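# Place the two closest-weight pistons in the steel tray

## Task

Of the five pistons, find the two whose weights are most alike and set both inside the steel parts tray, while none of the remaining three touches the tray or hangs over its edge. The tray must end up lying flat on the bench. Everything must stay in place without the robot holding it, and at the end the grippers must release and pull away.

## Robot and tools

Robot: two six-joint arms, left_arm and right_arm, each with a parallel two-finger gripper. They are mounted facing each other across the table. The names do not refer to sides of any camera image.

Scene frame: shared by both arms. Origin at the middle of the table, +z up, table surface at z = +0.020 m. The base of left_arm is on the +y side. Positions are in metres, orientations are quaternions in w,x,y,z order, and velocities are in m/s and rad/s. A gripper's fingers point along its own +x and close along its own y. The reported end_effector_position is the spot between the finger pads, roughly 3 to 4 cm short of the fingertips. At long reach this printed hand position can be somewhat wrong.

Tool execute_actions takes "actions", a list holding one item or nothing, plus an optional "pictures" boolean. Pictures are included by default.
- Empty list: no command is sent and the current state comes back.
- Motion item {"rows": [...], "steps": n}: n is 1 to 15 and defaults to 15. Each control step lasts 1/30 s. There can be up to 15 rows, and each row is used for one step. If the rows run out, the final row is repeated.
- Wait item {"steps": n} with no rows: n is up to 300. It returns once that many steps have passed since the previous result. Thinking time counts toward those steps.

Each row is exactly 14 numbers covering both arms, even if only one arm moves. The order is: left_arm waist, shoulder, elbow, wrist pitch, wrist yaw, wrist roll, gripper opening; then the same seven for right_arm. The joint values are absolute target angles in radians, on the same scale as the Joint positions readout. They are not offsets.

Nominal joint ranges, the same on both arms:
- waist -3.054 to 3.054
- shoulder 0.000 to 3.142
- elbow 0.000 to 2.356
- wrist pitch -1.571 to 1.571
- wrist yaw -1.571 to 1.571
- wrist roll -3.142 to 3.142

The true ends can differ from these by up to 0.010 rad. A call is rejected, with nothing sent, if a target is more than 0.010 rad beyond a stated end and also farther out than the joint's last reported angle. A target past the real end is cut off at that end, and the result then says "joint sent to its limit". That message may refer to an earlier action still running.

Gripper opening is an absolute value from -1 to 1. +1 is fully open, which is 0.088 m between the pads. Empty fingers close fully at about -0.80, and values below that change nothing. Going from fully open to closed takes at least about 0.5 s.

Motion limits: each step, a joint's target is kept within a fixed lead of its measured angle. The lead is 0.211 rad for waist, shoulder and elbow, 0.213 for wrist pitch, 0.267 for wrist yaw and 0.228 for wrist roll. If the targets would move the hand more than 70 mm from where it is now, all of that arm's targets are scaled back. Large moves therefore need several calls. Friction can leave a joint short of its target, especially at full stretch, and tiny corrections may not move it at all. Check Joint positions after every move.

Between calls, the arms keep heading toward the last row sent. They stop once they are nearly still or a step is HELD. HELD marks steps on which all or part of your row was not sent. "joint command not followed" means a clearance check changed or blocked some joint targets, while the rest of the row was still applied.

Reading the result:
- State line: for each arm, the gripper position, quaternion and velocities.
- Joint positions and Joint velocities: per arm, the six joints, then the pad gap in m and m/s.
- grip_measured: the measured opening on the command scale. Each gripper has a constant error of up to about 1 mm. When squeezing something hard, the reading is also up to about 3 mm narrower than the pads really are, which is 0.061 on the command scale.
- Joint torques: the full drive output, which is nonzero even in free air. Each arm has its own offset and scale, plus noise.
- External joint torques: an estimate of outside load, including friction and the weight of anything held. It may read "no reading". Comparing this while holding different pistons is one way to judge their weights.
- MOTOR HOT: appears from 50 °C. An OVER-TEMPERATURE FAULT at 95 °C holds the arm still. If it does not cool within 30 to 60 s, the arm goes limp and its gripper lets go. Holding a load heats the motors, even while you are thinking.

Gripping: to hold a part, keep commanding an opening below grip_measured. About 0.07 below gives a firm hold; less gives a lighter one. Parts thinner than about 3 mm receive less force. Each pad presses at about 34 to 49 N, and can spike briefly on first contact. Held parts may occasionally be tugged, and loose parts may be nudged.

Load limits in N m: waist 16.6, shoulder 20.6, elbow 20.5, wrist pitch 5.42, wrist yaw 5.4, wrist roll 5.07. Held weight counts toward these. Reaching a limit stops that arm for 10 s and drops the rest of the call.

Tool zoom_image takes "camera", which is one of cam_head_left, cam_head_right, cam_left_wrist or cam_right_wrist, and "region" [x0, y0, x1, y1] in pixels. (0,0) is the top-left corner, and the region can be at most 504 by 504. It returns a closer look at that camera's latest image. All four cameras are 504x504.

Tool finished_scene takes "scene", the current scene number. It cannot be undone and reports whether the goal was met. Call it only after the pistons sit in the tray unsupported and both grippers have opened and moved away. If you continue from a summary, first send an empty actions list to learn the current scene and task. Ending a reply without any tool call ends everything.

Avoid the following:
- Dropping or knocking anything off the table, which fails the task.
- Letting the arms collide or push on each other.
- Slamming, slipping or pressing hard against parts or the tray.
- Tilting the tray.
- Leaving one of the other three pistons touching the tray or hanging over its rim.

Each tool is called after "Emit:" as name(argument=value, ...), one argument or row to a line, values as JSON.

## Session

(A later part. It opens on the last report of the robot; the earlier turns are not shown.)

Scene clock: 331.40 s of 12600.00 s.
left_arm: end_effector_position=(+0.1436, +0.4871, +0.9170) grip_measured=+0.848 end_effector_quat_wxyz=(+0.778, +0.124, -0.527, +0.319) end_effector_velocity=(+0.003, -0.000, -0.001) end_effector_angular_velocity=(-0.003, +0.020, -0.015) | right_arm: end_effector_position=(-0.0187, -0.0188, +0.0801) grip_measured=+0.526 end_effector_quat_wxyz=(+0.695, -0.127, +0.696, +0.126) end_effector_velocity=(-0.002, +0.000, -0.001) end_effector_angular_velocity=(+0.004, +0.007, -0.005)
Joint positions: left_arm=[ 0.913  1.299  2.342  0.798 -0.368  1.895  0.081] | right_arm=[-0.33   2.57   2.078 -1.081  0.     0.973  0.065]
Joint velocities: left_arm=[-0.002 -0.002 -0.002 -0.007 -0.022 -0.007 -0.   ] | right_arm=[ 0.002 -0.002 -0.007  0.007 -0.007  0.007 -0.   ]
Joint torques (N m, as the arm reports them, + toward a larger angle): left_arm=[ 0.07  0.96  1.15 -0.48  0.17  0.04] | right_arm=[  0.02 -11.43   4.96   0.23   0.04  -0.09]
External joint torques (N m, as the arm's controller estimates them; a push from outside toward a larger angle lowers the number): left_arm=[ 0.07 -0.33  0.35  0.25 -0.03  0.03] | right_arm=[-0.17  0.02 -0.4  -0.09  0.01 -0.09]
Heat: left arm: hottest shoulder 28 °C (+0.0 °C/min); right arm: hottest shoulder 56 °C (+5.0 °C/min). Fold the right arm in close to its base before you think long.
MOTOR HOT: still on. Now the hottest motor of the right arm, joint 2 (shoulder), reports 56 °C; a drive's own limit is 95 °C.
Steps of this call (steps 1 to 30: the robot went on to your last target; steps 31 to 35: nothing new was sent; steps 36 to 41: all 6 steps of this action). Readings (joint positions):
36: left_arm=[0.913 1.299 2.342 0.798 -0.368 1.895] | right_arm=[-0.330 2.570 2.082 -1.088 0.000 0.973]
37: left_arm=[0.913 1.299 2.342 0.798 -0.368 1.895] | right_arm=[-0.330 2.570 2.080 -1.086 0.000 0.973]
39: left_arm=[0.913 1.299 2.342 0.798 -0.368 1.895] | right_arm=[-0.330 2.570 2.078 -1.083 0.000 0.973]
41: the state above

Emit:
execute_actions(
  actions=[
    {"rows":[[0.913,1.3,2.34,0.8,-0.368,1.895,0.85,-0.33,2.573,2.072,-1.077,0,0.97,0.52],[0.913,1.3,2.34,0.8,-0.368,1.895,0.85,-0.33,2.573,2.072,-1.077,0,0.97,0.57],[0.913,1.3,2.34,0.8,-0.368,1.895,0.85,-0.33,2.572,2.074,-1.079,0,0.97,0.64],[0.913,1.3,2.34,0.8,-0.368,1.895,0.85,-0.33,2.57,2.078,-1.081,0,0.97,0.74],[0.913,1.3,2.34,0.8,-0.368,1.895,0.85,-0.33,2.57,2.08,-1.083,0,0.97,0.85],[0.913,1.3,2.34,0.8,-0.368,1.895,0.85,-0.33,2.566,2.088,-1.093,0,0.97,0.93],[0.913,1.3,2.34,0.8,-0.368,1.895,0.85,-0.33,2.56,2.10,-1.111,0,0.97,0.95],[0.913,1.3,2.34,0.8,-0.368,1.895,0.85,-0.33,2.552,2.117,-1.136,0,0.97,0.95],[0.913,1.3,2.34,0.8,-0.368,1.895,0.85,-0.33,2.543,2.136,-1.164,0,0.97,0.95],[0.913,1.3,2.34,0.8,-0.368,1.895,0.85,-0.33,2.533,2.155,-1.193,0,0.97,0.95],[0.913,1.3,2.34,0.8,-0.368,1.895,0.85,-0.33,2.522,2.173,-1.222,0,0.97,0.95],[0.913,1.3,2.34,0.8,-0.368,1.895,0.85,-0.33,2.51,2.187,-1.248,0,0.97,0.95],[0.913,1.3,2.34,0.8,-0.368,1.895,0.85,-0.33,2.495,2.193,-1.269,0,0.97,0.95],[0.913,1.3,2.34,0.8,-0.368,1.895,0.85,-0.331,2.475,2.185,-1.281,0,0.965,0.95],[0.913,1.3,2.34,0.8,-0.368,1.895,0.85,-0.334,2.45,2.163,-1.284,0,0.95,0.95]],"steps":15},
  ],
  pictures=false,
)

Emit:
execute_actions(
  actions=[
    {"rows":[[0.913,1.3,2.34,0.8,-0.368,1.895,0.85,-0.34,2.42,2.128,-1.279,0,0.925,0.95],[0.913,1.3,2.34,0.8,-0.368,1.895,0.85,-0.35,2.387,2.082,-1.266,0,0.895,0.96],[0.913,1.3,2.34,0.8,-0.368,1.895,0.85,-0.364,2.352,2.027,-1.246,0,0.86,0.97],[0.913,1.3,2.34,0.8,-0.368,1.895,0.85,-0.381,2.316,1.967,-1.222,0,0.822,0.98],[0.913,1.3,2.34,0.8,-0.368,1.895,0.85,-0.40,2.28,1.907,-1.198,0,0.782,0.99],[0.913,1.3,2.34,0.8,-0.368,1.895,0.85,-0.42,2.244,1.847,-1.174,0,0.742,1.0],[0.913,1.3,2.34,0.8,-0.368,1.895,0.85,-0.442,2.208,1.787,-1.15,0,0.702,1.0],[0.913,1.3,2.34,0.8,-0.368,1.895,0.85,-0.465,2.172,1.727,-1.126,0,0.662,1.0],[0.913,1.3,2.34,0.8,-0.368,1.895,0.85,-0.488,2.136,1.667,-1.102,0,0.622,1.0],[0.913,1.3,2.34,0.8,-0.368,1.895,0.85,-0.512,2.10,1.607,-1.078,0,0.582,1.0],[0.913,1.3,2.34,0.8,-0.368,1.895,0.85,-0.536,2.063,1.547,-1.055,0,0.542,1.0],[0.913,1.3,2.34,0.8,-0.368,1.895,0.85,-0.56,2.026,1.487,-1.032,0,0.502,1.0],[0.913,1.3,2.34,0.8,-0.368,1.895,0.85,-0.584,1.989,1.427,-1.009,0,0.462,1.0],[0.913,1.3,2.34,0.8,-0.368,1.895,0.85,-0.608,1.951,1.367,-0.987,0,0.422,1.0],[0.913,1.3,2.34,0.8,-0.368,1.895,0.85,-0.632,1.913,1.307,-0.965,0,0.382,1.0]],"steps":15},
  ],
  pictures=false,
)

Emit:
execute_actions(
  actions=[
    {"rows":[[0.913,1.3,2.34,0.8,-0.368,1.895,0.85,-0.656,1.875,1.247,-0.943,0,0.342,1.0],[0.913,1.3,2.34,0.8,-0.368,1.895,0.85,-0.68,1.837,1.187,-0.921,0,0.302,1.0],[0.913,1.3,2.34,0.8,-0.368,1.895,0.85,-0.703,1.799,1.127,-0.899,0,0.262,1.0],[0.913,1.3,2.34,0.8,-0.368,1.895,0.85,-0.725,1.761,1.068,-0.878,0,0.222,1.0],[0.913,1.3,2.34,0.8,-0.368,1.895,0.85,-0.746,1.724,1.012,-0.859,0,0.182,1.0],[0.913,1.3,2.34,0.8,-0.368,1.895,0.85,-0.765,1.69,0.961,-0.842,0,0.145,1.0],[0.913,1.3,2.34,0.8,-0.368,1.895,0.85,-0.78,1.66,0.917,-0.828,0,0.112,1.0],[0.913,1.3,2.34,0.8,-0.368,1.895,0.85,-0.792,1.636,0.882,-0.817,0,0.085,1.0],[0.913,1.3,2.34,0.8,-0.368,1.895,0.85,-0.80,1.618,0.856,-0.809,0,0.065,1.0],[0.913,1.3,2.34,0.8,-0.368,1.895,0.85,-0.805,1.607,0.84,-0.804,0,0.052,1.0],[0.913,1.3,2.34,0.8,-0.368,1.895,0.85,-0.807,1.60,0.83,-0.80,0,0.045,1.0]],"steps":15},
  ],
)

Scene clock: 338.93 s of 12600.00 s.
left_arm: end_effector_position=(+0.1436, +0.4871, +0.9170) grip_measured=+0.848 end_effector_quat_wxyz=(+0.778, +0.124, -0.527, +0.319) end_effector_velocity=(+0.001, -0.001, -0.000) end_effector_angular_velocity=(+0.006, +0.012, +0.002) | right_arm: end_effector_position=(-0.0207, -0.0269, +0.1223) grip_measured=+0.940 end_effector_quat_wxyz=(+0.690, -0.140, +0.700, +0.117) end_effector_velocity=(-0.011, -0.035, +0.281) end_effector_angular_velocity=(+0.175, -0.013, +0.194)
Joint positions: left_arm=[ 0.913  1.299  2.342  0.798 -0.368  1.895  0.081] | right_arm=[-0.33   2.521  2.157 -1.242  0.     0.966  0.085]
Joint velocities: left_arm=[-0.002 -0.002 -0.002 -0.007 -0.007  0.007 -0.   ] | right_arm=[-0.002 -0.608 -0.002 -0.432 -0.022 -0.198  0.004]
Joint torques (N m, as the arm reports them, + toward a larger angle): left_arm=[ 0.07  0.96  1.14 -0.48  0.16  0.04] | right_arm=[ -0.24 -14.91   6.61  -0.51   0.04  -0.1 ]
External joint torques (N m, as the arm's controller estimates them; a push from outside toward a larger angle lowers the number): left_arm=[ 0.07 -0.45  0.41  0.28 -0.04  0.03] | right_arm=[-0.12 -3.17  1.1  -0.59 -0.01 -0.11]
Heat: left arm: hottest shoulder 28 °C (+0.0 °C/min); right arm: hottest shoulder 56 °C (+5.0 °C/min). Fold the right arm in close to its base before you think long.
MOTOR HOT: still on. Now the hottest motor of the right arm, joint 2 (shoulder), reports 56 °C; a drive's own limit is 95 °C.
Steps of this call (steps 1 to 15: the robot went on to your last target; steps 16 to 90: nothing new was sent; then 4.03 s passed at rest; steps 91 to 105: all 15 steps of this action). Readings (joint positions):
91: left_arm=[0.913 1.299 2.342 0.798 -0.368 1.895] | right_arm=[-0.330 2.570 2.077 -1.081 0.000 0.973]
92: left_arm=[0.913 1.299 2.342 0.798 -0.368 1.895] | right_arm=[-0.330 2.570 2.077 -1.081 0.000 0.973]
94: left_arm=[0.913 1.299 2.342 0.798 -0.368 1.895] | right_arm=[-0.330 2.570 2.077 -1.081 0.000 0.973]
98: left_arm=[0.913 1.299 2.342 0.798 -0.368 1.895] | right_arm=[-0.330 2.570 2.086 -1.101 0.000 0.972]
105: the state above

Scene clock: 339.43 s of 12600.00 s.
left_arm: end_effector_position=(+0.1436, +0.4871, +0.9170) grip_measured=+0.848 end_effector_quat_wxyz=(+0.778, +0.124, -0.527, +0.319) end_effector_velocity=(-0.005, +0.009, -0.001) end_effector_angular_velocity=(-0.025, -0.016, +0.006) | right_arm: end_effector_position=(+0.0401, -0.1633, +0.1576) grip_measured=+0.977 end_effector_quat_wxyz=(+0.672, -0.214, +0.679, +0.207) end_effector_velocity=(+0.084, -0.414, -0.030) end_effector_angular_velocity=(-0.020, +0.021, +0.459)
Joint positions: left_arm=[ 0.913  1.299  2.342  0.798 -0.368  1.895  0.081] | right_arm=[-0.579  2.02   1.456 -1.021  0.     0.48   0.087]
Joint velocities: left_arm=[-0.002 -0.007  0.002  0.022  0.007  0.007 -0.   ] | right_arm=[-0.72  -1.126 -1.79   0.637  0.007 -1.179  0.   ]
Joint torques (N m, as the arm reports them, + toward a larger angle): left_arm=[ 0.07  0.96  1.15 -0.47  0.16  0.04] | right_arm=[  0.31 -10.93   4.77   0.18   0.01  -0.1 ]
External joint torques (N m, as the arm's controller estimates them; a push from outside toward a larger angle lowers the number): left_arm=[ 0.06 -0.12  0.24  0.22 -0.04  0.03] | right_arm=[-0.29 -2.32 -0.37 -0.04  0.04 -0.1 ]
Heat: left arm: hottest shoulder 28 °C (+0.0 °C/min); right arm: hottest shoulder 56 °C (+5.0 °C/min). Fold the right arm in close to its base before you think long.
MOTOR HOT: still on. Now the hottest motor of the right arm, joint 2 (shoulder), reports 56 °C; a drive's own limit is 95 °C.
Steps of this call (steps 1 to 15: all 15 steps of this action). Readings (joint positions):
1: left_arm=[0.913 1.299 2.342 0.798 -0.368 1.895] | right_arm=[-0.331 2.498 2.154 -1.254 0.000 0.956]
2: left_arm=[0.913 1.299 2.342 0.798 -0.368 1.895] | right_arm=[-0.332 2.470 2.140 -1.257 0.000 0.939]
4: left_arm=[0.913 1.299 2.342 0.798 -0.368 1.895] | right_arm=[-0.341 2.402 2.078 -1.249 0.000 0.890]
8: left_arm=[0.913 1.299 2.342 0.798 -0.368 1.895] | right_arm=[-0.402 2.258 1.876 -1.177 0.000 0.753]
15: the state above

Scene clock: 339.93 s of 12600.00 s.
left_arm: end_effector_position=(+0.1436, +0.4871, +0.9170) grip_measured=+0.848 end_effector_quat_wxyz=(+0.778, +0.124, -0.527, +0.319) end_effector_velocity=(-0.001, -0.000, -0.000) end_effector_angular_velocity=(+0.002, -0.005, +0.006) | right_arm: end_effector_position=(+0.0277, -0.3035, +0.1355) grip_measured=+0.977 end_effector_quat_wxyz=(+0.647, -0.278, +0.655, +0.274) end_effector_velocity=(-0.005, -0.014, -0.002) end_effector_angular_velocity=(+0.046, -0.047, +0.108)
Joint positions: left_arm=[ 0.913  1.299  2.342  0.798 -0.368  1.895  0.081] | right_arm=[-0.802  1.617  0.844 -0.809  0.     0.058  0.087]
Joint velocities: left_arm=[-0.002 -0.002 -0.007  0.007  0.007  0.007 -0.   ] | right_arm=[-0.017 -0.1   -0.115  0.081  0.007 -0.125 -0.   ]
Joint torques (N m, as the arm reports them, + toward a larger angle): left_arm=[ 0.06  0.96  1.14 -0.48  0.16  0.04] | right_arm=[-0.18 -6.43  4.39  0.35 -0.01 -0.08]
External joint torques (N m, as the arm's controller estimates them; a push from outside toward a larger angle lowers the number): left_arm=[ 0.06 -0.34  0.36  0.25 -0.04  0.03] | right_arm=[-0.21 -1.25 -0.58 -0.06  0.   -0.08]
Heat: left arm: hottest shoulder 28 °C (+0.0 °C/min); right arm: hottest shoulder 56 °C (+5.0 °C/min). Fold the right arm in close to its base before you think long.
MOTOR HOT: still on. Now the hottest motor of the right arm, joint 2 (shoulder), reports 56 °C; a drive's own limit is 95 °C.
Steps of this call (steps 1 to 15: all 15 steps of this action). Readings (joint positions):
1: left_arm=[0.913 1.299 2.342 0.798 -0.368 1.895] | right_arm=[-0.603 1.981 1.396 -0.999 0.000 0.440]
2: left_arm=[0.913 1.299 2.342 0.798 -0.368 1.895] | right_arm=[-0.626 1.942 1.337 -0.976 0.000 0.400]
4: left_arm=[0.913 1.299 2.342 0.798 -0.368 1.895] | right_arm=[-0.673 1.863 1.219 -0.932 0.000 0.320]
8: left_arm=[0.913 1.299 2.342 0.798 -0.368 1.895] | right_arm=[-0.756 1.718 0.999 -0.860 0.000 0.169]
15: the state above

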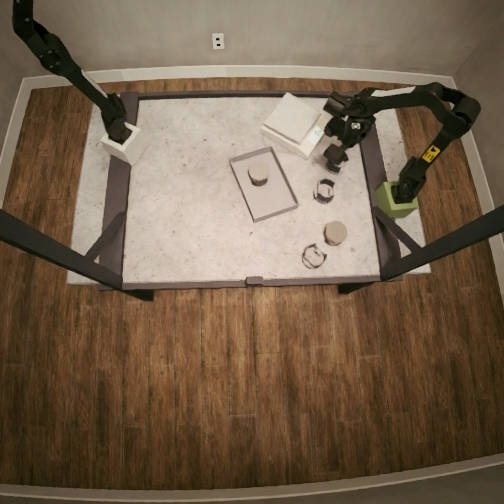

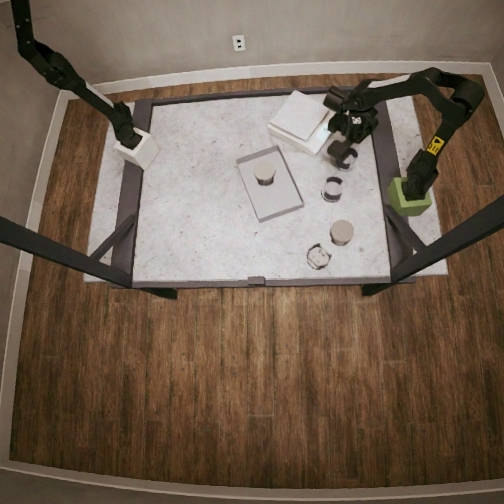

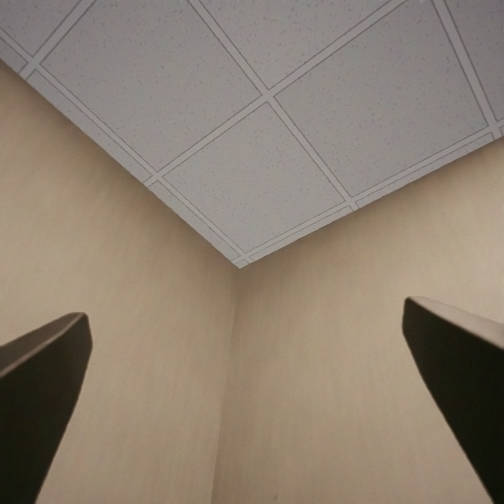

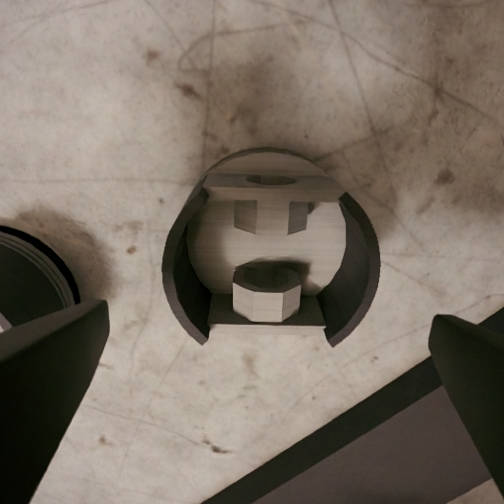

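Emit:
execute_actions(
  actions=[
    {"rows":[[0.913,1.3,2.34,0.8,-0.368,1.895,0.85,-0.809,1.625,0.826,-0.772,0,0.045,1.0],[0.913,1.3,2.34,0.8,-0.368,1.895,0.85,-0.81,1.65,0.812,-0.733,0,0.045,1.0],[0.913,1.3,2.34,0.8,-0.368,1.895,0.85,-0.81,1.68,0.795,-0.686,0,0.045,1.0],[0.913,1.3,2.34,0.8,-0.368,1.895,0.85,-0.81,1.712,0.777,-0.636,0,0.045,1.0],[0.913,1.3,2.34,0.8,-0.368,1.895,0.85,-0.81,1.742,0.76,-0.589,0,0.045,1.0],[0.913,1.3,2.34,0.8,-0.368,1.895,0.85,-0.81,1.768,0.745,-0.548,0,0.045,1.0],[0.913,1.3,2.34,0.8,-0.368,1.895,0.85,-0.81,1.788,0.733,-0.516,0,0.045,1.0],[0.913,1.3,2.34,0.8,-0.368,1.895,0.85,-0.81,1.802,0.725,-0.495,0,0.045,0.95],[0.913,1.3,2.34,0.8,-0.368,1.895,0.85,-0.81,1.81,0.72,-0.483,0,0.045,0.88],[0.913,1.3,2.34,0.8,-0.368,1.895,0.85,-0.81,1.81,0.72,-0.483,0,0.045,0.82],[0.913,1.3,2.34,0.8,-0.368,1.895,0.85,-0.81,1.81,0.72,-0.483,0,0.045,0.76],[0.913,1.3,2.34,0.8,-0.368,1.895,0.85,-0.81,1.81,0.72,-0.483,0,0.045,0.70],[0.913,1.3,2.34,0.8,-0.368,1.895,0.85,-0.81,1.81,0.72,-0.483,0,0.045,0.64],[0.913,1.3,2.34,0.8,-0.368,1.895,0.85,-0.81,1.81,0.72,-0.483,0,0.045,0.58],[0.913,1.3,2.34,0.8,-0.368,1.895,0.85,-0.81,1.81,0.72,-0.483,0,0.045,0.52]],"steps":15},
  ],
  pictures=false,
)

Emit:
execute_actions(
  actions=[
    {"rows":[[0.913,1.3,2.34,0.8,-0.368,1.895,0.85,-0.81,1.81,0.72,-0.483,0,0.045,0.52]],"steps":3},
  ],
  pictures=false,
)

Emit:
execute_actions(
  actions=[
    {"rows":[[0.913,1.3,2.34,0.8,-0.368,1.895,0.85,-0.81,1.795,0.728,-0.504,0,0.045,0.52],[0.913,1.3,2.34,0.8,-0.368,1.895,0.85,-0.81,1.77,0.743,-0.544,0,0.045,0.52],[0.913,1.3,2.34,0.8,-0.368,1.895,0.85,-0.81,1.74,0.762,-0.593,0,0.045,0.52],[0.913,1.3,2.34,0.8,-0.368,1.895,0.85,-0.81,1.71,0.785,-0.646,0,0.05,0.52],[0.913,1.3,2.34,0.8,-0.368,1.895,0.85,-0.808,1.683,0.812,-0.70,0,0.065,0.52],[0.913,1.3,2.34,0.8,-0.368,1.895,0.85,-0.803,1.663,0.845,-0.753,0,0.09,0.52],[0.913,1.3,2.34,0.8,-0.368,1.895,0.85,-0.794,1.654,0.885,-0.802,0,0.125,0.52],[0.913,1.3,2.34,0.8,-0.368,1.895,0.85,-0.78,1.658,0.93,-0.843,0,0.17,0.52],[0.913,1.3,2.34,0.8,-0.368,1.895,0.85,-0.762,1.675,0.98,-0.876,0,0.22,0.52],[0.913,1.3,2.34,0.8,-0.368,1.895,0.85,-0.74,1.703,1.033,-0.901,0,0.273,0.52],[0.913,1.3,2.34,0.8,-0.368,1.895,0.85,-0.714,1.738,1.088,-0.921,0,0.328,0.52],[0.913,1.3,2.34,0.8,-0.368,1.895,0.85,-0.685,1.776,1.143,-0.938,0,0.383,0.52],[0.913,1.3,2.34,0.8,-0.368,1.895,0.85,-0.653,1.815,1.198,-0.954,0,0.438,0.52],[0.913,1.3,2.34,0.8,-0.368,1.895,0.85,-0.619,1.854,1.253,-0.97,0,0.493,0.52],[0.913,1.3,2.34,0.8,-0.368,1.895,0.85,-0.583,1.893,1.308,-0.986,0,0.548,0.52]],"steps":15},
  ],
  pictures=false,
)

Emit:
execute_actions(
  actions=[
    {"rows":[[0.913,1.3,2.34,0.8,-0.368,1.895,0.85,-0.546,1.932,1.363,-1.002,0,0.603,0.52],[0.913,1.3,2.34,0.8,-0.368,1.895,0.85,-0.508,1.971,1.418,-1.018,0,0.658,0.52],[0.913,1.3,2.34,0.8,-0.368,1.895,0.85,-0.47,2.01,1.472,-1.033,0,0.713,0.52],[0.913,1.3,2.34,0.8,-0.368,1.895,0.85,-0.432,2.049,1.525,-1.047,0,0.768,0.52],[0.913,1.3,2.34,0.8,-0.368,1.895,0.85,-0.394,2.088,1.577,-1.06,0,0.823,0.52],[0.913,1.3,2.34,0.8,-0.368,1.895,0.85,-0.357,2.126,1.628,-1.073,0,0.878,0.52],[0.913,1.3,2.34,0.8,-0.368,1.895,0.85,-0.321,2.163,1.677,-1.085,0,0.933,0.52],[0.913,1.3,2.34,0.8,-0.368,1.895,0.85,-0.287,2.198,1.723,-1.096,0,0.986,0.52],[0.913,1.3,2.34,0.8,-0.368,1.895,0.85,-0.256,2.23,1.765,-1.106,0,1.036,0.52],[0.913,1.3,2.34,0.8,-0.368,1.895,0.85,-0.228,2.258,1.801,-1.114,0,1.08,0.52],[0.913,1.3,2.34,0.8,-0.368,1.895,0.85,-0.204,2.281,1.831,-1.121,0,1.118,0.52],[0.913,1.3,2.34,0.8,-0.368,1.895,0.85,-0.185,2.299,1.855,-1.126,0,1.149,0.52],[0.913,1.3,2.34,0.8,-0.368,1.895,0.85,-0.171,2.312,1.872,-1.128,0,1.172,0.52],[0.913,1.3,2.34,0.8,-0.368,1.895,0.85,-0.162,2.321,1.883,-1.128,0,1.188,0.52],[0.913,1.3,2.34,0.8,-0.368,1.895,0.85,-0.157,2.326,1.888,-1.127,0,1.197,0.52]],"steps":15},
  ],
  pictures=false,
)

Emit:
execute_actions(
  actions=[
    {"rows":[[0.913,1.3,2.34,0.8,-0.368,1.895,0.85,-0.155,2.328,1.888,-1.125,0,1.2,0.52]],"steps":6},
  ],
)

Scene clock: 350.13 s of 12600.00 s.
left_arm: end_effector_position=(+0.1436, +0.4871, +0.9170) grip_measured=+0.848 end_effector_quat_wxyz=(+0.778, +0.124, -0.527, +0.319) end_effector_velocity=(+0.000, +0.002, -0.001) end_effector_angular_velocity=(-0.011, +0.001, -0.011) | right_arm: end_effector_position=(+0.0302, -0.3025, +0.0694) grip_measured=+0.661 end_effector_quat_wxyz=(+0.650, -0.278, +0.650, +0.278) end_effector_velocity=(+0.010, -0.002, +0.001) end_effector_angular_velocity=(-0.023, -0.067, +0.010)
Joint positions: left_arm=[ 0.913  1.299  2.342  0.798 -0.368  1.895  0.081] | right_arm=[-0.807  1.803  0.724 -0.492  0.     0.048  0.071]
Joint velocities: left_arm=[-0.002 -0.002 -0.002  0.007 -0.007 -0.007 -0.   ] | right_arm=[ 0.002 -0.007 -0.002  0.022  0.066 -0.007 -0.081]
Joint torques (N m, as the arm reports them, + toward a larger angle): left_arm=[ 0.07  0.96  1.15 -0.48  0.17  0.04] | right_arm=[-0.22 -4.72  3.37  0.23 -0.03 -0.09]
External joint torques (N m, as the arm's controller estimates them; a push from outside toward a larger angle lowers the number): left_arm=[ 0.06 -0.33  0.35  0.26 -0.03  0.03] | right_arm=[-0.17  0.7  -0.23  0.   -0.03 -0.09]
Heat: left arm: hottest shoulder 28 °C (+0.0 °C/min); right arm: hottest shoulder 52 °C (+2.0 °C/min). Fold the right arm in close to its base before you think long.
MOTOR HOT: still on. Now the hottest motor of the right arm, joint 2 (shoulder), reports 52 °C; a drive's own limit is 95 °C.
Steps of this call (steps 1 to 30: the robot went on to your last target; steps 31 to 100: nothing new was sent; then 6.37 s passed at rest; steps 101 to 115: all 15 steps of this action). Readings (joint positions):
101: left_arm=[0.913 1.299 2.342 0.798 -0.368 1.895] | right_arm=[-0.804 1.609 0.835 -0.798 0.000 0.048]
102: left_arm=[0.913 1.299 2.342 0.798 -0.368 1.895] | right_arm=[-0.805 1.614 0.831 -0.782 0.000 0.048]
104: left_arm=[0.913 1.299 2.342 0.798 -0.368 1.895] | right_arm=[-0.806 1.644 0.818 -0.718 0.000 0.048]
108: left_arm=[0.913 1.299 2.342 0.798 -0.368 1.895] | right_arm=[-0.807 1.748 0.761 -0.574 0.000 0.048]
115: the state above

Scene clock: 350.23 s of 12600.00 s.
left_arm: end_effector_position=(+0.1436, +0.4871, +0.9170) grip_measured=+0.848 end_effector_quat_wxyz=(+0.778, +0.124, -0.527, +0.319) end_effector_velocity=(+0.003, -0.000, -0.001) end_effector_angular_velocity=(-0.003, +0.020, -0.015) | right_arm: end_effector_position=(+0.0304, -0.3025, +0.0694) grip_measured=+0.607 end_effector_quat_wxyz=(+0.651, -0.278, +0.650, +0.278) end_effector_velocity=(-0.001, -0.000, -0.001) end_effector_angular_velocity=(+0.007, +0.004, +0.020)
Joint positions: left_arm=[ 0.913  1.299  2.342  0.798 -0.368  1.895  0.081] | right_arm=[-0.807  1.803  0.724 -0.491  0.     0.048  0.069]
Joint velocities: left_arm=[-0.002 -0.002 -0.002 -0.007 -0.022 -0.007 -0.   ] | right_arm=[-0.002 -0.002 -0.007  0.007 -0.007 -0.022 -0.   ]
Joint torques (N m, as the arm reports them, + toward a larger angle): left_arm=[ 0.07  0.95  1.15 -0.48  0.17  0.04] | right_arm=[-0.21 -4.69  3.34  0.51  0.   -0.09]
External joint torques (N m, as the arm's controller estimates them; a push from outside toward a larger angle lowers the number): left_arm=[ 0.07 -0.39  0.38  0.26 -0.03  0.03] | right_arm=[-0.21  0.78 -0.45  0.16  0.   -0.09]
Heat: left arm: hottest shoulder 28 °C (+0.0 °C/min); right arm: hottest shoulder 52 °C (+2.0 °C/min). Fold the right arm in close to its base before you think long.
MOTOR HOT: still on. Now the hottest motor of the right arm, joint 2 (shoulder), reports 52 °C; a drive's own limit is 95 °C.
Steps of this call (steps 1 to 3: all 3 steps of this action). Readings (joint positions):
1: left_arm=[0.913 1.299 2.342 0.798 -0.368 1.895] | right_arm=[-0.807 1.803 0.724 -0.491 0.000 0.048]
2: left_arm=[0.913 1.299 2.342 0.798 -0.368 1.895] | right_arm=[-0.807 1.803 0.724 -0.491 0.000 0.048]
3: the state above

Scene clock: 350.73 s of 12600.00 s.
left_arm: end_effector_position=(+0.1436, +0.4871, +0.9170) grip_measured=+0.848 end_effector_quat_wxyz=(+0.778, +0.124, -0.527, +0.319) end_effector_velocity=(+0.002, -0.003, -0.000) end_effector_angular_velocity=(+0.007, +0.008, -0.011) | right_arm: end_effector_position=(+0.0392, -0.2259, +0.1619) grip_measured=+0.607 end_effector_quat_wxyz=(+0.681, -0.198, +0.675, +0.202) end_effector_velocity=(-0.064, +0.430, +0.072) end_effector_angular_velocity=(+0.031, +0.025, -0.644)
Joint positions: left_arm=[ 0.913  1.299  2.342  0.798 -0.368  1.895  0.081] | right_arm=[-0.669  1.801  1.174 -0.934  0.     0.42   0.069]
Joint velocities: left_arm=[-0.002 -0.002 -0.007 -0.007 -0.007 -0.007  0.   ] | right_arm=[ 0.901  1.043  1.619 -0.564 -0.022  1.546 -0.   ]
Joint torques (N m, as the arm reports them, + toward a larger angle): left_arm=[ 0.06  0.96  1.15 -0.47  0.16  0.04] | right_arm=[ 1.09 -5.74  5.99 -0.29  0.02  0.1 ]
External joint torques (N m, as the arm's controller estimates them; a push from outside toward a larger angle lowers the number): left_arm=[ 0.06 -0.29  0.33  0.25 -0.04  0.03] | right_arm=[ 0.17  0.29  1.6  -0.5   0.1   0.11]
Heat: left arm: hottest shoulder 28 °C (+0.0 °C/min); right arm: hottest shoulder 52 °C (+2.0 °C/min). Fold the right arm in close to its base before you think long.
MOTOR HOT: still on. Now the hottest motor of the right arm, joint 2 (shoulder), reports 52 °C; a drive's own limit is 95 °C.
Steps of this call (steps 1 to 15: all 15 steps of this action). Readings (joint positions):
1: left_arm=[0.913 1.299 2.342 0.798 -0.368 1.895] | right_arm=[-0.807 1.802 0.724 -0.492 0.000 0.048]
2: left_arm=[0.913 1.299 2.342 0.798 -0.368 1.895] | right_arm=[-0.807 1.799 0.726 -0.498 0.000 0.048]
4: left_arm=[0.913 1.299 2.342 0.798 -0.368 1.895] | right_arm=[-0.807 1.780 0.739 -0.561 0.000 0.048]
8: left_arm=[0.913 1.299 2.342 0.798 -0.368 1.895] | right_arm=[-0.802 1.701 0.824 -0.740 0.000 0.103]
15: the state above

Scene clock: 351.23 s of 12600.00 s.
left_arm: end_effector_position=(+0.1436, +0.4871, +0.9170) grip_measured=+0.848 end_effector_quat_wxyz=(+0.778, +0.124, -0.527, +0.319) end_effector_velocity=(+0.003, +0.002, -0.001) end_effector_angular_velocity=(-0.007, +0.018, -0.020) | right_arm: end_effector_position=(-0.0964, -0.0520, +0.1430) grip_measured=+0.607 end_effector_quat_wxyz=(+0.696, -0.123, +0.697, +0.122) end_effector_velocity=(-0.215, +0.092, -0.062) end_effector_angular_velocity=(-0.051, +0.010, -0.166)
Joint positions: left_arm=[ 0.913  1.299  2.342  0.798 -0.368  1.895  0.081] | right_arm=[-0.176  2.295  1.835 -1.114 -0.     1.138  0.069]
Joint velocities: left_arm=[-0.007 -0.002  0.002 -0.007 -0.022 -0.007 -0.   ] | right_arm=[ 0.501  0.418  0.462 -0.095 -0.007  0.667 -0.   ]
Joint torques (N m, as the arm reports them, + toward a larger angle): left_arm=[ 0.05  0.95  1.14 -0.47  0.16  0.04] | right_arm=[ -1.51 -10.89   7.37  -0.4    0.05   0.14]
External joint torques (N m, as the arm's controller estimates them; a push from outside toward a larger angle lowers the number): left_arm=[ 0.05 -0.23  0.28  0.24 -0.03  0.03] | right_arm=[ 0.41 -0.26  1.78 -0.53 -0.13  0.11]
Heat: left arm: hottest shoulder 28 °C (+0.0 °C/min); right arm: hottest shoulder 52 °C (+2.0 °C/min). Fold the right arm in close to its base before you think long.
MOTOR HOT: still on. Now the hottest motor of the right arm, joint 2 (shoulder), reports 52 °C; a drive's own limit is 95 °C.
Steps of this call (steps 1 to 15: all 15 steps of this action). Readings (joint positions):
1: left_arm=[0.913 1.299 2.342 0.798 -0.368 1.895] | right_arm=[-0.638 1.837 1.228 -0.953 0.000 0.473]
2: left_arm=[0.913 1.299 2.342 0.798 -0.368 1.895] | right_arm=[-0.604 1.876 1.282 -0.971 0.000 0.527]
4: left_arm=[0.913 1.299 2.342 0.798 -0.368 1.895] | right_arm=[-0.532 1.953 1.388 -1.004 0.000 0.636]
8: left_arm=[0.913 1.299 2.342 0.798 -0.368 1.895] | right_arm=[-0.382 2.107 1.595 -1.059 0.000 0.854]
15: the state above

Scene clock: 351.43 s of 12600.00 s.
left_arm: end_effector_position=(+0.1436, +0.4871, +0.9170) grip_measured=+0.848 end_effector_quat_wxyz=(+0.778, +0.124, -0.527, +0.319) end_effector_velocity=(+0.001, -0.001, -0.000) end_effector_angular_velocity=(+0.002, +0.007, -0.011) | right_arm: end_effector_position=(-0.1080, -0.0459, +0.1386) grip_measured=+0.607 end_effector_quat_wxyz=(+0.697, -0.116, +0.699, +0.111) end_effector_velocity=(+0.027, +0.009, +0.005) end_effector_angular_velocity=(+0.027, +0.005, -0.127)
Joint positions: left_arm=[ 0.913  1.299  2.342  0.798 -0.368  1.895  0.081] | right_arm=[-0.149  2.324  1.868 -1.121 -0.001  1.191  0.069]
Joint velocities: left_arm=[-0.002 -0.002 -0.002 -0.007 -0.007 -0.007 -0.   ] | right_arm=[-0.061  0.017  0.051 -0.007 -0.007  0.066 -0.   ]
Joint torques (N m, as the arm reports them, + toward a larger angle): left_arm=[ 0.06  0.96  1.15 -0.48  0.16  0.05] | right_arm=[ -0.24 -10.56   7.59  -0.19   0.06   0.1 ]
External joint torques (N m, as the arm's controller estimates them; a push from outside toward a larger angle lowers the number): left_arm=[ 0.06 -0.34  0.36  0.25 -0.04  0.03] | right_arm=[-0.22 -0.12  2.14 -0.49  0.    0.09]
Heat: left arm: hottest shoulder 28 °C (+0.0 °C/min); right arm: hottest shoulder 52 °C (+2.0 °C/min). Fold the right arm in close to its base before you think long.
MOTOR HOT: still on. Now the hottest motor of the right arm, joint 2 (shoulder), reports 52 °C; a drive's own limit is 95 °C.
Steps of this call (steps 1 to 6: all 6 steps of this action). Readings (joint positions):
1: left_arm=[0.913 1.299 2.342 0.798 -0.368 1.895] | right_arm=[-0.162 2.306 1.848 -1.116 -0.000 1.156]
2: left_arm=[0.913 1.299 2.342 0.798 -0.368 1.895] | right_arm=[-0.152 2.314 1.856 -1.117 -0.001 1.169]
4: left_arm=[0.913 1.299 2.342 0.798 -0.368 1.895] | right_arm=[-0.146 2.322 1.864 -1.120 -0.001 1.184]
6: the state above

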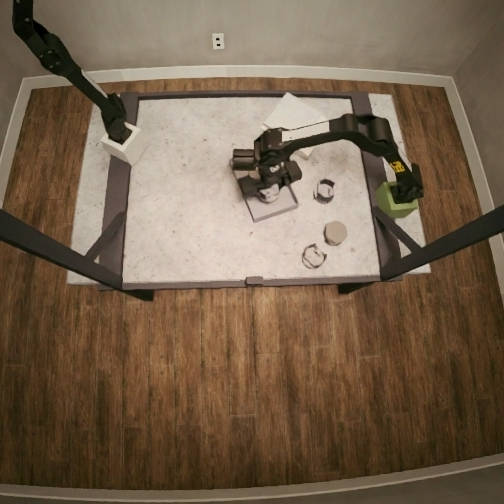

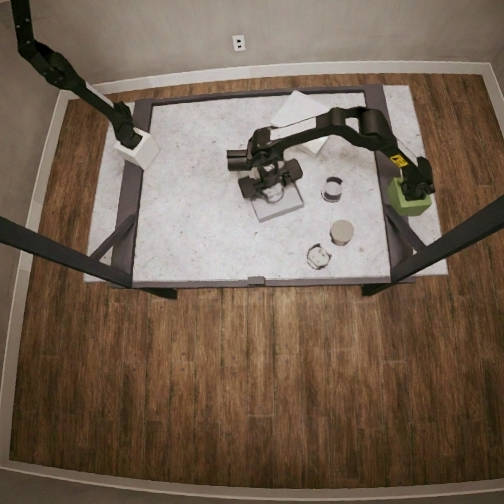

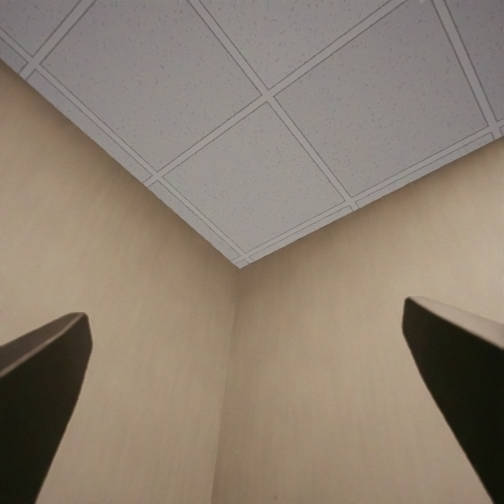

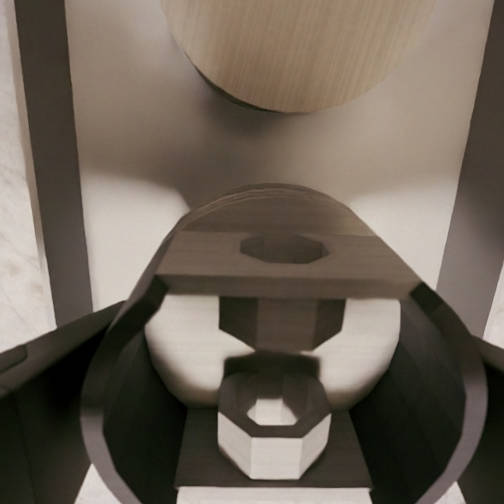

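Emit:
execute_actions(
  actions=[
    {"rows":[[0.913,1.3,2.34,0.8,-0.368,1.895,0.85,-0.155,2.331,1.872,-1.112,0,1.2,0.52],[0.913,1.3,2.34,0.8,-0.368,1.895,0.85,-0.155,2.337,1.863,-1.096,0,1.2,0.52],[0.913,1.3,2.34,0.8,-0.368,1.895,0.85,-0.155,2.345,1.851,-1.076,0,1.2,0.52],[0.913,1.3,2.34,0.8,-0.368,1.895,0.85,-0.155,2.354,1.838,-1.054,0,1.2,0.52],[0.913,1.3,2.34,0.8,-0.368,1.895,0.85,-0.155,2.363,1.824,-1.031,0,1.2,0.52],[0.913,1.3,2.34,0.8,-0.368,1.895,0.85,-0.155,2.372,1.81,-1.008,0,1.2,0.52],[0.913,1.3,2.34,0.8,-0.368,1.895,0.85,-0.155,2.38,1.798,-0.988,0,1.2,0.52],[0.913,1.3,2.34,0.8,-0.368,1.895,0.85,-0.155,2.387,1.788,-0.971,0,1.2,0.52],[0.913,1.3,2.34,0.8,-0.368,1.895,0.85,-0.155,2.392,1.78,-0.957,0,1.2,0.52],[0.913,1.3,2.34,0.8,-0.368,1.895,0.85,-0.155,2.396,1.774,-0.947,0,1.2,0.52],[0.913,1.3,2.34,0.8,-0.368,1.895,0.85,-0.155,2.398,1.77,-0.94,0,1.2,0.52],[0.913,1.3,2.34,0.8,-0.368,1.895,0.85,-0.155,2.399,1.767,-0.935,0,1.2,0.52],[0.913,1.3,2.34,0.8,-0.368,1.895,0.85,-0.155,2.40,1.765,-0.932,0,1.2,0.52]],"steps":15},
  ],
  pictures=false,
)

Emit:
execute_actions(
  actions=[
    {"rows":[[0.913,1.3,2.34,0.8,-0.368,1.895,0.85,-0.155,2.401,1.763,-0.93,0,1.2,0.52]],"steps":4},
  ],
  pictures=false,
)

Scene clock: 354.53 s of 12600.00 s.
left_arm: end_effector_position=(+0.1436, +0.4871, +0.9170) grip_measured=+0.848 end_effector_quat_wxyz=(+0.778, +0.124, -0.527, +0.319) end_effector_velocity=(+0.001, -0.001, -0.000) end_effector_angular_velocity=(-0.001, +0.001, -0.024) | right_arm: end_effector_position=(-0.1049, -0.0433, +0.0836) grip_measured=+0.607 end_effector_quat_wxyz=(+0.699, -0.108, +0.699, +0.109) end_effector_velocity=(+0.001, +0.056, +0.001) end_effector_angular_velocity=(+0.256, -0.009, +0.010)
Joint positions: left_arm=[ 0.913  1.299  2.342  0.798 -0.368  1.895  0.081] | right_arm=[-0.155  2.399  1.772 -0.943 -0.     1.198  0.069]
Joint velocities: left_arm=[-0.002 -0.002 -0.002 -0.007 -0.007 -0.022 -0.   ] | right_arm=[ 0.002 -0.002 -0.002  0.256 -0.007 -0.007 -0.   ]
Joint torques (N m, as the arm reports them, + toward a larger angle): left_arm=[ 0.07  0.96  1.15 -0.48  0.16  0.04] | right_arm=[  0.07 -10.75   4.55   0.05   0.04   0.06]
External joint torques (N m, as the arm's controller estimates them; a push from outside toward a larger angle lowers the number): left_arm=[ 0.07 -0.5   0.44  0.28 -0.04  0.03] | right_arm=[-0.05 -0.16 -0.66 -0.15  0.    0.06]
Heat: left arm: hottest shoulder 28 °C (+0.0 °C/min); right arm: hottest shoulder 52 °C (+2.0 °C/min). Fold the right arm in close to its base before you think long.
MOTOR HOT: still on. Now the hottest motor of the right arm, joint 2 (shoulder), reports 52 °C; a drive's own limit is 95 °C.
Steps of this call (steps 1 to 15: the robot went on to your last target; steps 16 to 78: nothing new was sent; steps 79 to 93: all 15 steps of this action). Readings (joint positions):
79: left_arm=[0.913 1.299 2.342 0.798 -0.368 1.895] | right_arm=[-0.155 2.326 1.874 -1.122 -0.001 1.197]
80: left_arm=[0.913 1.299 2.342 0.798 -0.368 1.895] | right_arm=[-0.155 2.327 1.873 -1.119 -0.001 1.197]
82: left_arm=[0.913 1.299 2.342 0.798 -0.368 1.895] | right_arm=[-0.155 2.332 1.864 -1.091 -0.001 1.197]
86: left_arm=[0.913 1.299 2.342 0.798 -0.368 1.895] | right_arm=[-0.155 2.359 1.823 -1.017 -0.001 1.197]
93: the state above

Scene clock: 354.67 s of 12600.00 s.
left_arm: end_effector_position=(+0.1436, +0.4871, +0.9170) grip_measured=+0.848 end_effector_quat_wxyz=(+0.778, +0.124, -0.527, +0.319) end_effector_velocity=(+0.002, -0.003, -0.001) end_effector_angular_velocity=(-0.002, +0.005, -0.011) | right_arm: end_effector_position=(-0.1049, -0.0425, +0.0829) grip_measured=+0.607 end_effector_quat_wxyz=(+0.699, -0.106, +0.698, +0.111) end_effector_velocity=(-0.000, -0.004, -0.005) end_effector_angular_velocity=(-0.012, +0.008, -0.010)
Joint positions: left_arm=[ 0.913  1.299  2.342  0.798 -0.368  1.895  0.081] | right_arm=[-0.155  2.399  1.769 -0.935 -0.     1.199  0.069]
Joint velocities: left_arm=[-0.002  0.002 -0.007  0.007 -0.007 -0.007  0.   ] | right_arm=[-0.002  0.002 -0.017  0.007 -0.007  0.007 -0.   ]
Joint torques (N m, as the arm reports them, + toward a larger angle): left_arm=[ 0.07  0.96  1.14 -0.47  0.16  0.04] | right_arm=[  0.02 -10.55   4.63   0.22   0.06   0.05]
External joint torques (N m, as the arm's controller estimates them; a push from outside toward a larger angle lowers the number): left_arm=[ 0.07 -0.51  0.44  0.28 -0.04  0.03] | right_arm=[ 0.01 -0.09 -0.51 -0.13  0.01  0.05]
Heat: left arm: hottest shoulder 28 °C (+0.0 °C/min); right arm: hottest shoulder 52 °C (+2.0 °C/min). Fold the right arm in close to its base before you think long.
MOTOR HOT: still on. Now the hottest motor of the right arm, joint 2 (shoulder), reports 52 °C; a drive's own limit is 95 °C.
Steps of this call (steps 1 to 4: all 4 steps of this action). Readings (joint positions):
1: left_arm=[0.913 1.299 2.342 0.798 -0.368 1.895] | right_arm=[-0.155 2.399 1.772 -0.937 -0.000 1.198]
2: left_arm=[0.913 1.299 2.342 0.798 -0.368 1.895] | right_arm=[-0.155 2.399 1.771 -0.935 -0.000 1.199]
4: the state above

Emit:
execute_actions(
  actions=[
    {"rows":[[0.913,1.3,2.34,0.8,-0.368,1.895,0.85,-0.155,2.405,1.763,-0.93,0,1.2,0.52],[0.913,1.3,2.34,0.8,-0.368,1.895,0.85,-0.155,2.408,1.763,-0.93,0,1.2,0.52],[0.913,1.3,2.34,0.8,-0.368,1.895,0.85,-0.155,2.411,1.763,-0.93,0,1.2,0.52],[0.913,1.3,2.34,0.8,-0.368,1.895,0.85,-0.155,2.413,1.763,-0.93,0,1.2,0.52]],"steps":8},
  ],
  pictures=false,
)

Scene clock: 356.00 s of 12600.00 s.
left_arm: end_effector_position=(+0.1436, +0.4871, +0.9170) grip_measured=+0.848 end_effector_quat_wxyz=(+0.778, +0.124, -0.527, +0.319) end_effector_velocity=(-0.003, -0.002, +0.002) end_effector_angular_velocity=(+0.022, -0.016, +0.002) | right_arm: end_effector_position=(-0.1049, -0.0429, +0.0819) grip_measured=+0.607 end_effector_quat_wxyz=(+0.699, -0.107, +0.698, +0.110) end_effector_velocity=(-0.000, -0.003, -0.002) end_effector_angular_velocity=(-0.012, +0.008, +0.005)
Joint positions: left_arm=[ 0.913  1.299  2.342  0.798 -0.368  1.895  0.081] | right_arm=[-0.155  2.4    1.768 -0.934 -0.     1.199  0.069]
Joint velocities: left_arm=[ 0.002 -0.002  0.002 -0.022  0.022 -0.007  0.   ] | right_arm=[-0.002  0.002 -0.002 -0.007 -0.007 -0.007  0.   ]
Joint torques (N m, as the arm reports them, + toward a larger angle): left_arm=[ 0.07  0.96  1.15 -0.48  0.16  0.04] | right_arm=[ 0.06 -9.19  4.67  0.29  0.05  0.05]
External joint torques (N m, as the arm's controller estimates them; a push from outside toward a larger angle lowers the number): left_arm=[ 0.07 -0.37  0.37  0.27 -0.04  0.03] | right_arm=[ 0.07  1.08 -0.35  0.    0.    0.05]
Heat: left arm: hottest shoulder 28 °C (+0.0 °C/min); right arm: hottest shoulder 52 °C (+2.0 °C/min). Fold the right arm in close to its base before you think long.
MOTOR HOT: still on. Now the hottest motor of the right arm, joint 2 (shoulder), reports 52 °C; a drive's own limit is 95 °C.
Steps of this call (steps 1 to 15: the robot went on to your last target; steps 16 to 32: nothing new was sent; steps 33 to 40: all 8 steps of this action). Readings (joint positions):
33: left_arm=[0.913 1.299 2.342 0.798 -0.368 1.895] | right_arm=[-0.155 2.399 1.768 -0.934 -0.000 1.199]
34: left_arm=[0.913 1.299 2.342 0.798 -0.368 1.895] | right_arm=[-0.155 2.399 1.768 -0.934 -0.000 1.199]
36: left_arm=[0.913 1.299 2.342 0.798 -0.368 1.895] | right_arm=[-0.155 2.400 1.768 -0.934 -0.000 1.199]
40: the state above

Emit:
execute_actions(
  actions=[
    {"rows":[[0.913,1.3,2.34,0.8,-0.368,1.895,0.85,-0.155,2.408,1.765,-0.932,0,1.2,0.58],[0.913,1.3,2.34,0.8,-0.368,1.895,0.85,-0.155,2.404,1.767,-0.934,0,1.2,0.64],[0.913,1.3,2.34,0.8,-0.368,1.895,0.85,-0.155,2.40,1.768,-0.935,0,1.2,0.72],[0.913,1.3,2.34,0.8,-0.368,1.895,0.85,-0.155,2.398,1.77,-0.94,0,1.2,0.82],[0.913,1.3,2.34,0.8,-0.368,1.895,0.85,-0.155,2.393,1.777,-0.953,0,1.2,0.9],[0.913,1.3,2.34,0.8,-0.368,1.895,0.85,-0.155,2.385,1.789,-0.973,0,1.2,0.95],[0.913,1.3,2.34,0.8,-0.368,1.895,0.85,-0.155,2.374,1.805,-1.0,0,1.2,0.95],[0.913,1.3,2.34,0.8,-0.368,1.895,0.85,-0.155,2.361,1.823,-1.031,0,1.2,0.95],[0.913,1.3,2.34,0.8,-0.368,1.895,0.85,-0.155,2.347,1.841,-1.063,0,1.2,0.95],[0.913,1.3,2.34,0.8,-0.368,1.895,0.85,-0.155,2.332,1.858,-1.094,0,1.2,0.95],[0.913,1.3,2.34,0.8,-0.368,1.895,0.85,-0.155,2.315,1.871,-1.122,0,1.2,0.95],[0.913,1.3,2.34,0.8,-0.368,1.895,0.85,-0.155,2.295,1.876,-1.145,0,1.2,0.95],[0.913,1.3,2.34,0.8,-0.368,1.895,0.85,-0.155,2.27,1.868,-1.16,0,1.2,0.95],[0.913,1.3,2.34,0.8,-0.368,1.895,0.85,-0.155,2.24,1.845,-1.168,0,1.2,0.95],[0.913,1.3,2.34,0.8,-0.368,1.895,0.85,-0.155,2.205,1.81,-1.168,0,1.2,0.95]],"steps":15},
  ],
  pictures=false,
)

Emit:
execute_actions(
  actions=[
    {"rows":[[0.913,1.3,2.34,0.8,-0.368,1.895,0.85,-0.155,2.165,1.765,-1.165,0,1.2,0.95],[0.913,1.3,2.34,0.8,-0.368,1.895,0.85,-0.155,2.12,1.71,-1.158,0,1.2,0.95],[0.913,1.3,2.34,0.8,-0.368,1.895,0.85,-0.155,2.073,1.65,-1.148,0,1.2,0.95],[0.913,1.3,2.34,0.8,-0.368,1.895,0.85,-0.155,2.025,1.59,-1.136,0,1.2,0.95],[0.913,1.3,2.34,0.8,-0.368,1.895,0.85,-0.155,1.977,1.53,-1.124,0,1.2,0.95],[0.913,1.3,2.34,0.8,-0.368,1.895,0.85,-0.155,1.929,1.47,-1.112,0,1.2,0.95],[0.913,1.3,2.34,0.8,-0.368,1.895,0.85,-0.155,1.881,1.41,-1.10,0,1.2,0.95],[0.913,1.3,2.34,0.8,-0.368,1.895,0.85,-0.155,1.833,1.35,-1.088,0,1.2,0.95],[0.913,1.3,2.34,0.8,-0.368,1.895,0.85,-0.155,1.785,1.29,-1.076,0,1.2,0.95],[0.913,1.3,2.34,0.8,-0.368,1.895,0.85,-0.155,1.737,1.23,-1.064,0,1.2,0.95],[0.913,1.3,2.34,0.8,-0.368,1.895,0.85,-0.155,1.689,1.17,-1.052,0,1.2,0.95],[0.913,1.3,2.34,0.8,-0.368,1.895,0.85,-0.155,1.641,1.11,-1.04,0,1.2,0.95],[0.913,1.3,2.34,0.8,-0.368,1.895,0.85,-0.155,1.593,1.05,-1.028,0,1.2,0.95],[0.913,1.3,2.34,0.8,-0.368,1.895,0.85,-0.155,1.548,0.995,-1.018,0,1.2,0.95],[0.913,1.3,2.34,0.8,-0.368,1.895,0.85,-0.155,1.508,0.947,-1.01,0,1.2,0.95]],"steps":15},
  ],
  pictures=false,
)

Emit:
execute_actions(
  actions=[
    {"rows":[[0.913,1.3,2.34,0.8,-0.368,1.895,0.85,-0.155,1.475,0.907,-1.003,0,1.2,0.95],[0.913,1.3,2.34,0.8,-0.368,1.895,0.85,-0.155,1.45,0.877,-0.998,0,1.2,0.95],[0.913,1.3,2.34,0.8,-0.368,1.895,0.85,-0.155,1.433,0.857,-0.995,0,1.2,0.95],[0.913,1.3,2.34,0.8,-0.368,1.895,0.85,-0.155,1.424,0.846,-0.993,0,1.2,0.95],[0.913,1.3,2.34,0.8,-0.368,1.895,0.85,-0.155,1.42,0.84,-0.992,0,1.2,0.95]],"steps":9},
  ],
)

Emit:
zoom_image(
  camera="cam_head_left",
  region=[210,130,330,250],
)

Scene clock: 363.83 s of 12600.00 s.
left_arm: end_effector_position=(+0.1436, +0.4871, +0.9170) grip_measured=+0.848 end_effector_quat_wxyz=(+0.778, +0.124, -0.527, +0.319) end_effector_velocity=(-0.003, -0.002, +0.001) end_effector_angular_velocity=(+0.013, -0.020, -0.003) | right_arm: end_effector_position=(-0.1056, -0.0543, +0.1453) grip_measured=+0.942 end_effector_quat_wxyz=(+0.698, -0.114, +0.700, +0.103) end_effector_velocity=(-0.004, -0.059, +0.338) end_effector_angular_velocity=(+0.383, -0.017, -0.010)
Joint positions: left_arm=[ 0.913  1.299  2.342  0.798 -0.368  1.895  0.081] | right_arm=[-0.155  2.291  1.839 -1.133 -0.     1.199  0.085]
Joint velocities: left_arm=[-0.002 -0.002 -0.002 -0.007  0.022 -0.007 -0.   ] | right_arm=[-0.002 -0.916 -0.188 -0.344 -0.007  0.007  0.003]
Joint torques (N m, as the arm reports them, + toward a larger angle): left_arm=[ 0.07  0.95  1.16 -0.48  0.17  0.04] | right_arm=[  0.02 -12.7    4.37  -0.33   0.05   0.04]
External joint torques (N m, as the arm's controller estimates them; a push from outside toward a larger angle lowers the number): left_arm=[ 0.07 -0.38  0.38  0.27 -0.04  0.03] | right_arm=[ 0.02 -2.56 -0.57 -0.43  0.    0.04]
Heat: left arm: hottest shoulder 28 °C (+0.0 °C/min); right arm: hottest shoulder 52 °C (+0.0 °C/min). Fold the right arm in close to its base before you think long.
MOTOR HOT: still on. Now the hottest motor of the right arm, joint 2 (shoulder), reports 52 °C; a drive's own limit is 95 °C.
Steps of this call (steps 1 to 15: the robot went on to your last target; steps 16 to 90: nothing new was sent; then 4.33 s passed at rest; steps 91 to 105: all 15 steps of this action). Readings (joint positions):
91: left_arm=[0.913 1.299 2.342 0.798 -0.368 1.895] | right_arm=[-0.155 2.400 1.768 -0.934 -0.000 1.199]
92: left_arm=[0.913 1.299 2.342 0.798 -0.368 1.895] | right_arm=[-0.155 2.400 1.768 -0.934 -0.000 1.199]
94: left_arm=[0.913 1.299 2.342 0.798 -0.368 1.895] | right_arm=[-0.155 2.400 1.768 -0.934 -0.000 1.199]
98: left_arm=[0.913 1.299 2.342 0.798 -0.368 1.895] | right_arm=[-0.155 2.399 1.783 -0.979 -0.000 1.199]
105: the state above

Scene clock: 364.33 s of 12600.00 s.
left_arm: end_effector_position=(+0.1436, +0.4871, +0.9170) grip_measured=+0.848 end_effector_quat_wxyz=(+0.778, +0.124, -0.527, +0.319) end_effector_velocity=(+0.003, -0.000, -0.001) end_effector_angular_velocity=(-0.003, +0.020, -0.015) | right_arm: end_effector_position=(-0.1160, -0.2176, +0.1899) grip_measured=+0.947 end_effector_quat_wxyz=(+0.698, -0.110, +0.699, +0.107) end_effector_velocity=(-0.024, -0.387, -0.047) end_effector_angular_velocity=(-0.018, -0.006, +0.010)
Joint positions: left_arm=[ 0.913  1.299  2.342  0.798 -0.368  1.895  0.081] | right_arm=[-0.155  1.622  1.085 -1.039 -0.     1.199  0.085]
Joint velocities: left_arm=[-0.002 -0.002 -0.002 -0.007 -0.022 -0.007 -0.   ] | right_arm=[ 0.002 -1.38  -1.653  0.256  0.007 -0.007 -0.   ]
Joint torques (N m, as the arm reports them, + toward a larger angle): left_arm=[ 0.07  0.95  1.15 -0.48  0.17  0.04] | right_arm=[ 0.06 -6.41  4.66  0.39  0.05  0.04]
External joint torques (N m, as the arm's controller estimates them; a push from outside toward a larger angle lowers the number): left_arm=[ 0.07 -0.39  0.38  0.26 -0.03  0.03] | right_arm=[ 0.03 -1.31 -0.41 -0.02  0.01  0.04]
Heat: left arm: hottest shoulder 28 °C (+0.0 °C/min); right arm: hottest shoulder 52 °C (+0.0 °C/min). Fold the right arm in close to its base before you think long.
MOTOR HOT: still on. Now the hottest motor of the right arm, joint 2 (shoulder), reports 52 °C; a drive's own limit is 95 °C.
Steps of this call (steps 1 to 15: all 15 steps of this action). Readings (joint positions):
1: left_arm=[0.913 1.299 2.342 0.798 -0.368 1.895] | right_arm=[-0.155 2.258 1.825 -1.139 -0.000 1.199]
2: left_arm=[0.913 1.299 2.342 0.798 -0.368 1.895] | right_arm=[-0.155 2.219 1.800 -1.141 -0.000 1.199]
4: left_arm=[0.913 1.299 2.342 0.798 -0.368 1.895] | right_arm=[-0.155 2.132 1.720 -1.142 -0.000 1.199]
8: left_arm=[0.913 1.299 2.342 0.798 -0.368 1.895] | right_arm=[-0.155 1.952 1.499 -1.115 -0.000 1.199]
15: the state above

Scene clock: 364.63 s of 12600.00 s.
left_arm: end_effector_position=(+0.1436, +0.4871, +0.9170) grip_measured=+0.848 end_effector_quat_wxyz=(+0.778, +0.124, -0.527, +0.319) end_effector_velocity=(+0.003, +0.000, -0.000) end_effector_angular_velocity=(+0.003, +0.018, -0.028) | right_arm: end_effector_position=(-0.1194, -0.2712, +0.1771) grip_measured=+0.947 end_effector_quat_wxyz=(+0.698, -0.112, +0.699, +0.105) end_effector_velocity=(-0.006, -0.017, -0.004) end_effector_angular_velocity=(+0.034, +0.035, +0.005)
Joint positions: left_arm=[ 0.913  1.299  2.342  0.798 -0.368  1.895  0.081] | right_arm=[-0.155  1.435  0.854 -0.998 -0.     1.199  0.085]
Joint velocities: left_arm=[-0.002 -0.007 -0.002 -0.022 -0.022 -0.022 -0.   ] | right_arm=[-0.002 -0.09  -0.095  0.037 -0.037 -0.007 -0.   ]
Joint torques (N m, as the arm reports them, + toward a larger angle): left_arm=[ 0.06  0.96  1.15 -0.48  0.16  0.04] | right_arm=[ 0.05 -5.27  4.8   0.3   0.05  0.04]
External joint torques (N m, as the arm's controller estimates them; a push from outside toward a larger angle lowers the number): left_arm=[ 0.06 -0.3   0.34  0.26 -0.03  0.03] | right_arm=[ 0.02 -1.05 -0.51 -0.06  0.01  0.04]
Heat: left arm: hottest shoulder 28 °C (+0.0 °C/min); right arm: hottest shoulder 52 °C (+0.0 °C/min). Fold the right arm in close to its base before you think long.
MOTOR HOT: still on. Now the hottest motor of the right arm, joint 2 (shoulder), reports 52 °C; a drive's own limit is 95 °C.
Steps of this call (steps 1 to 9: all 9 steps of this action). Readings (joint positions):
1: left_arm=[0.913 1.299 2.342 0.798 -0.368 1.895] | right_arm=[-0.155 1.578 1.033 -1.031 -0.000 1.199]
2: left_arm=[0.913 1.299 2.342 0.798 -0.368 1.895] | right_arm=[-0.155 1.540 0.986 -1.024 -0.000 1.199]
4: left_arm=[0.913 1.299 2.342 0.798 -0.368 1.895] | right_arm=[-0.155 1.482 0.915 -1.013 -0.000 1.199]
8: left_arm=[0.913 1.299 2.342 0.798 -0.368 1.895] | right_arm=[-0.155 1.439 0.857 -1.000 -0.000 1.199]
9: the state above

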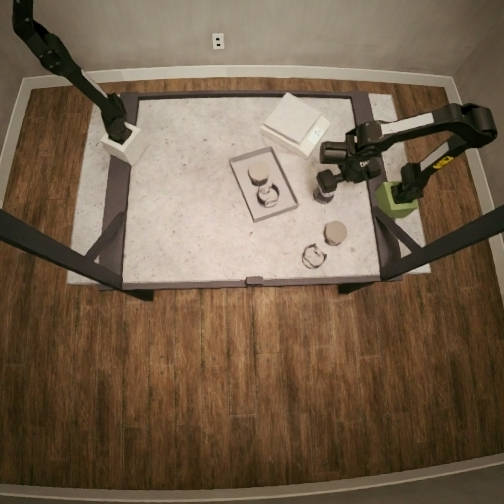

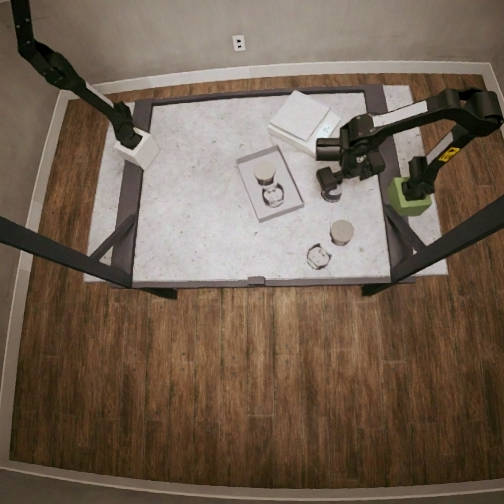

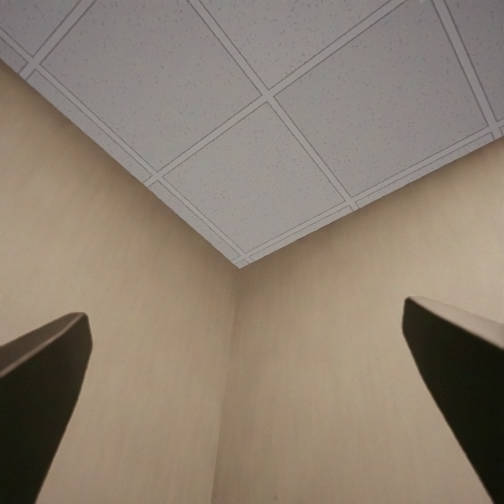

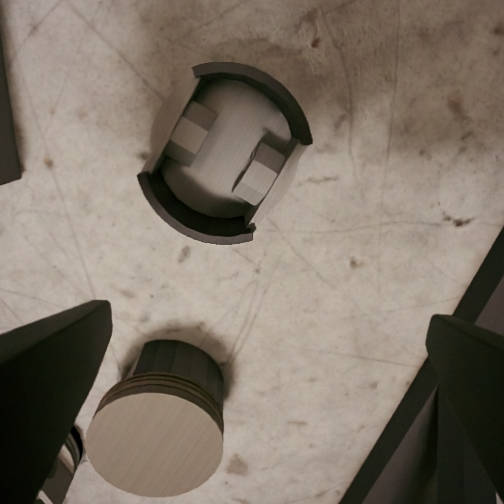

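Region (210, 130, 330, 250) of cam_head_left's 504x504 image, scaled by 4.200, with more detail than that image has.

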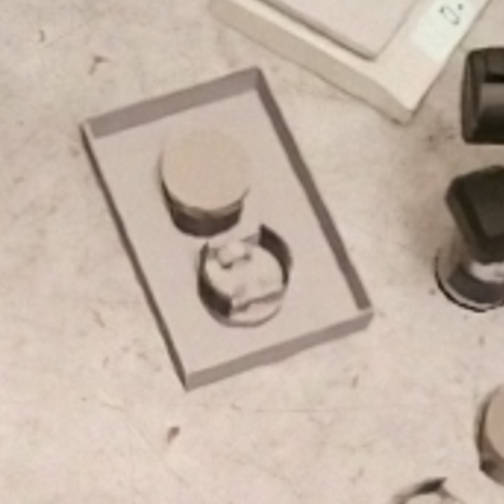

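Emit:
finished_scene(
  scene=1,
)

The scene is finished: the task was done.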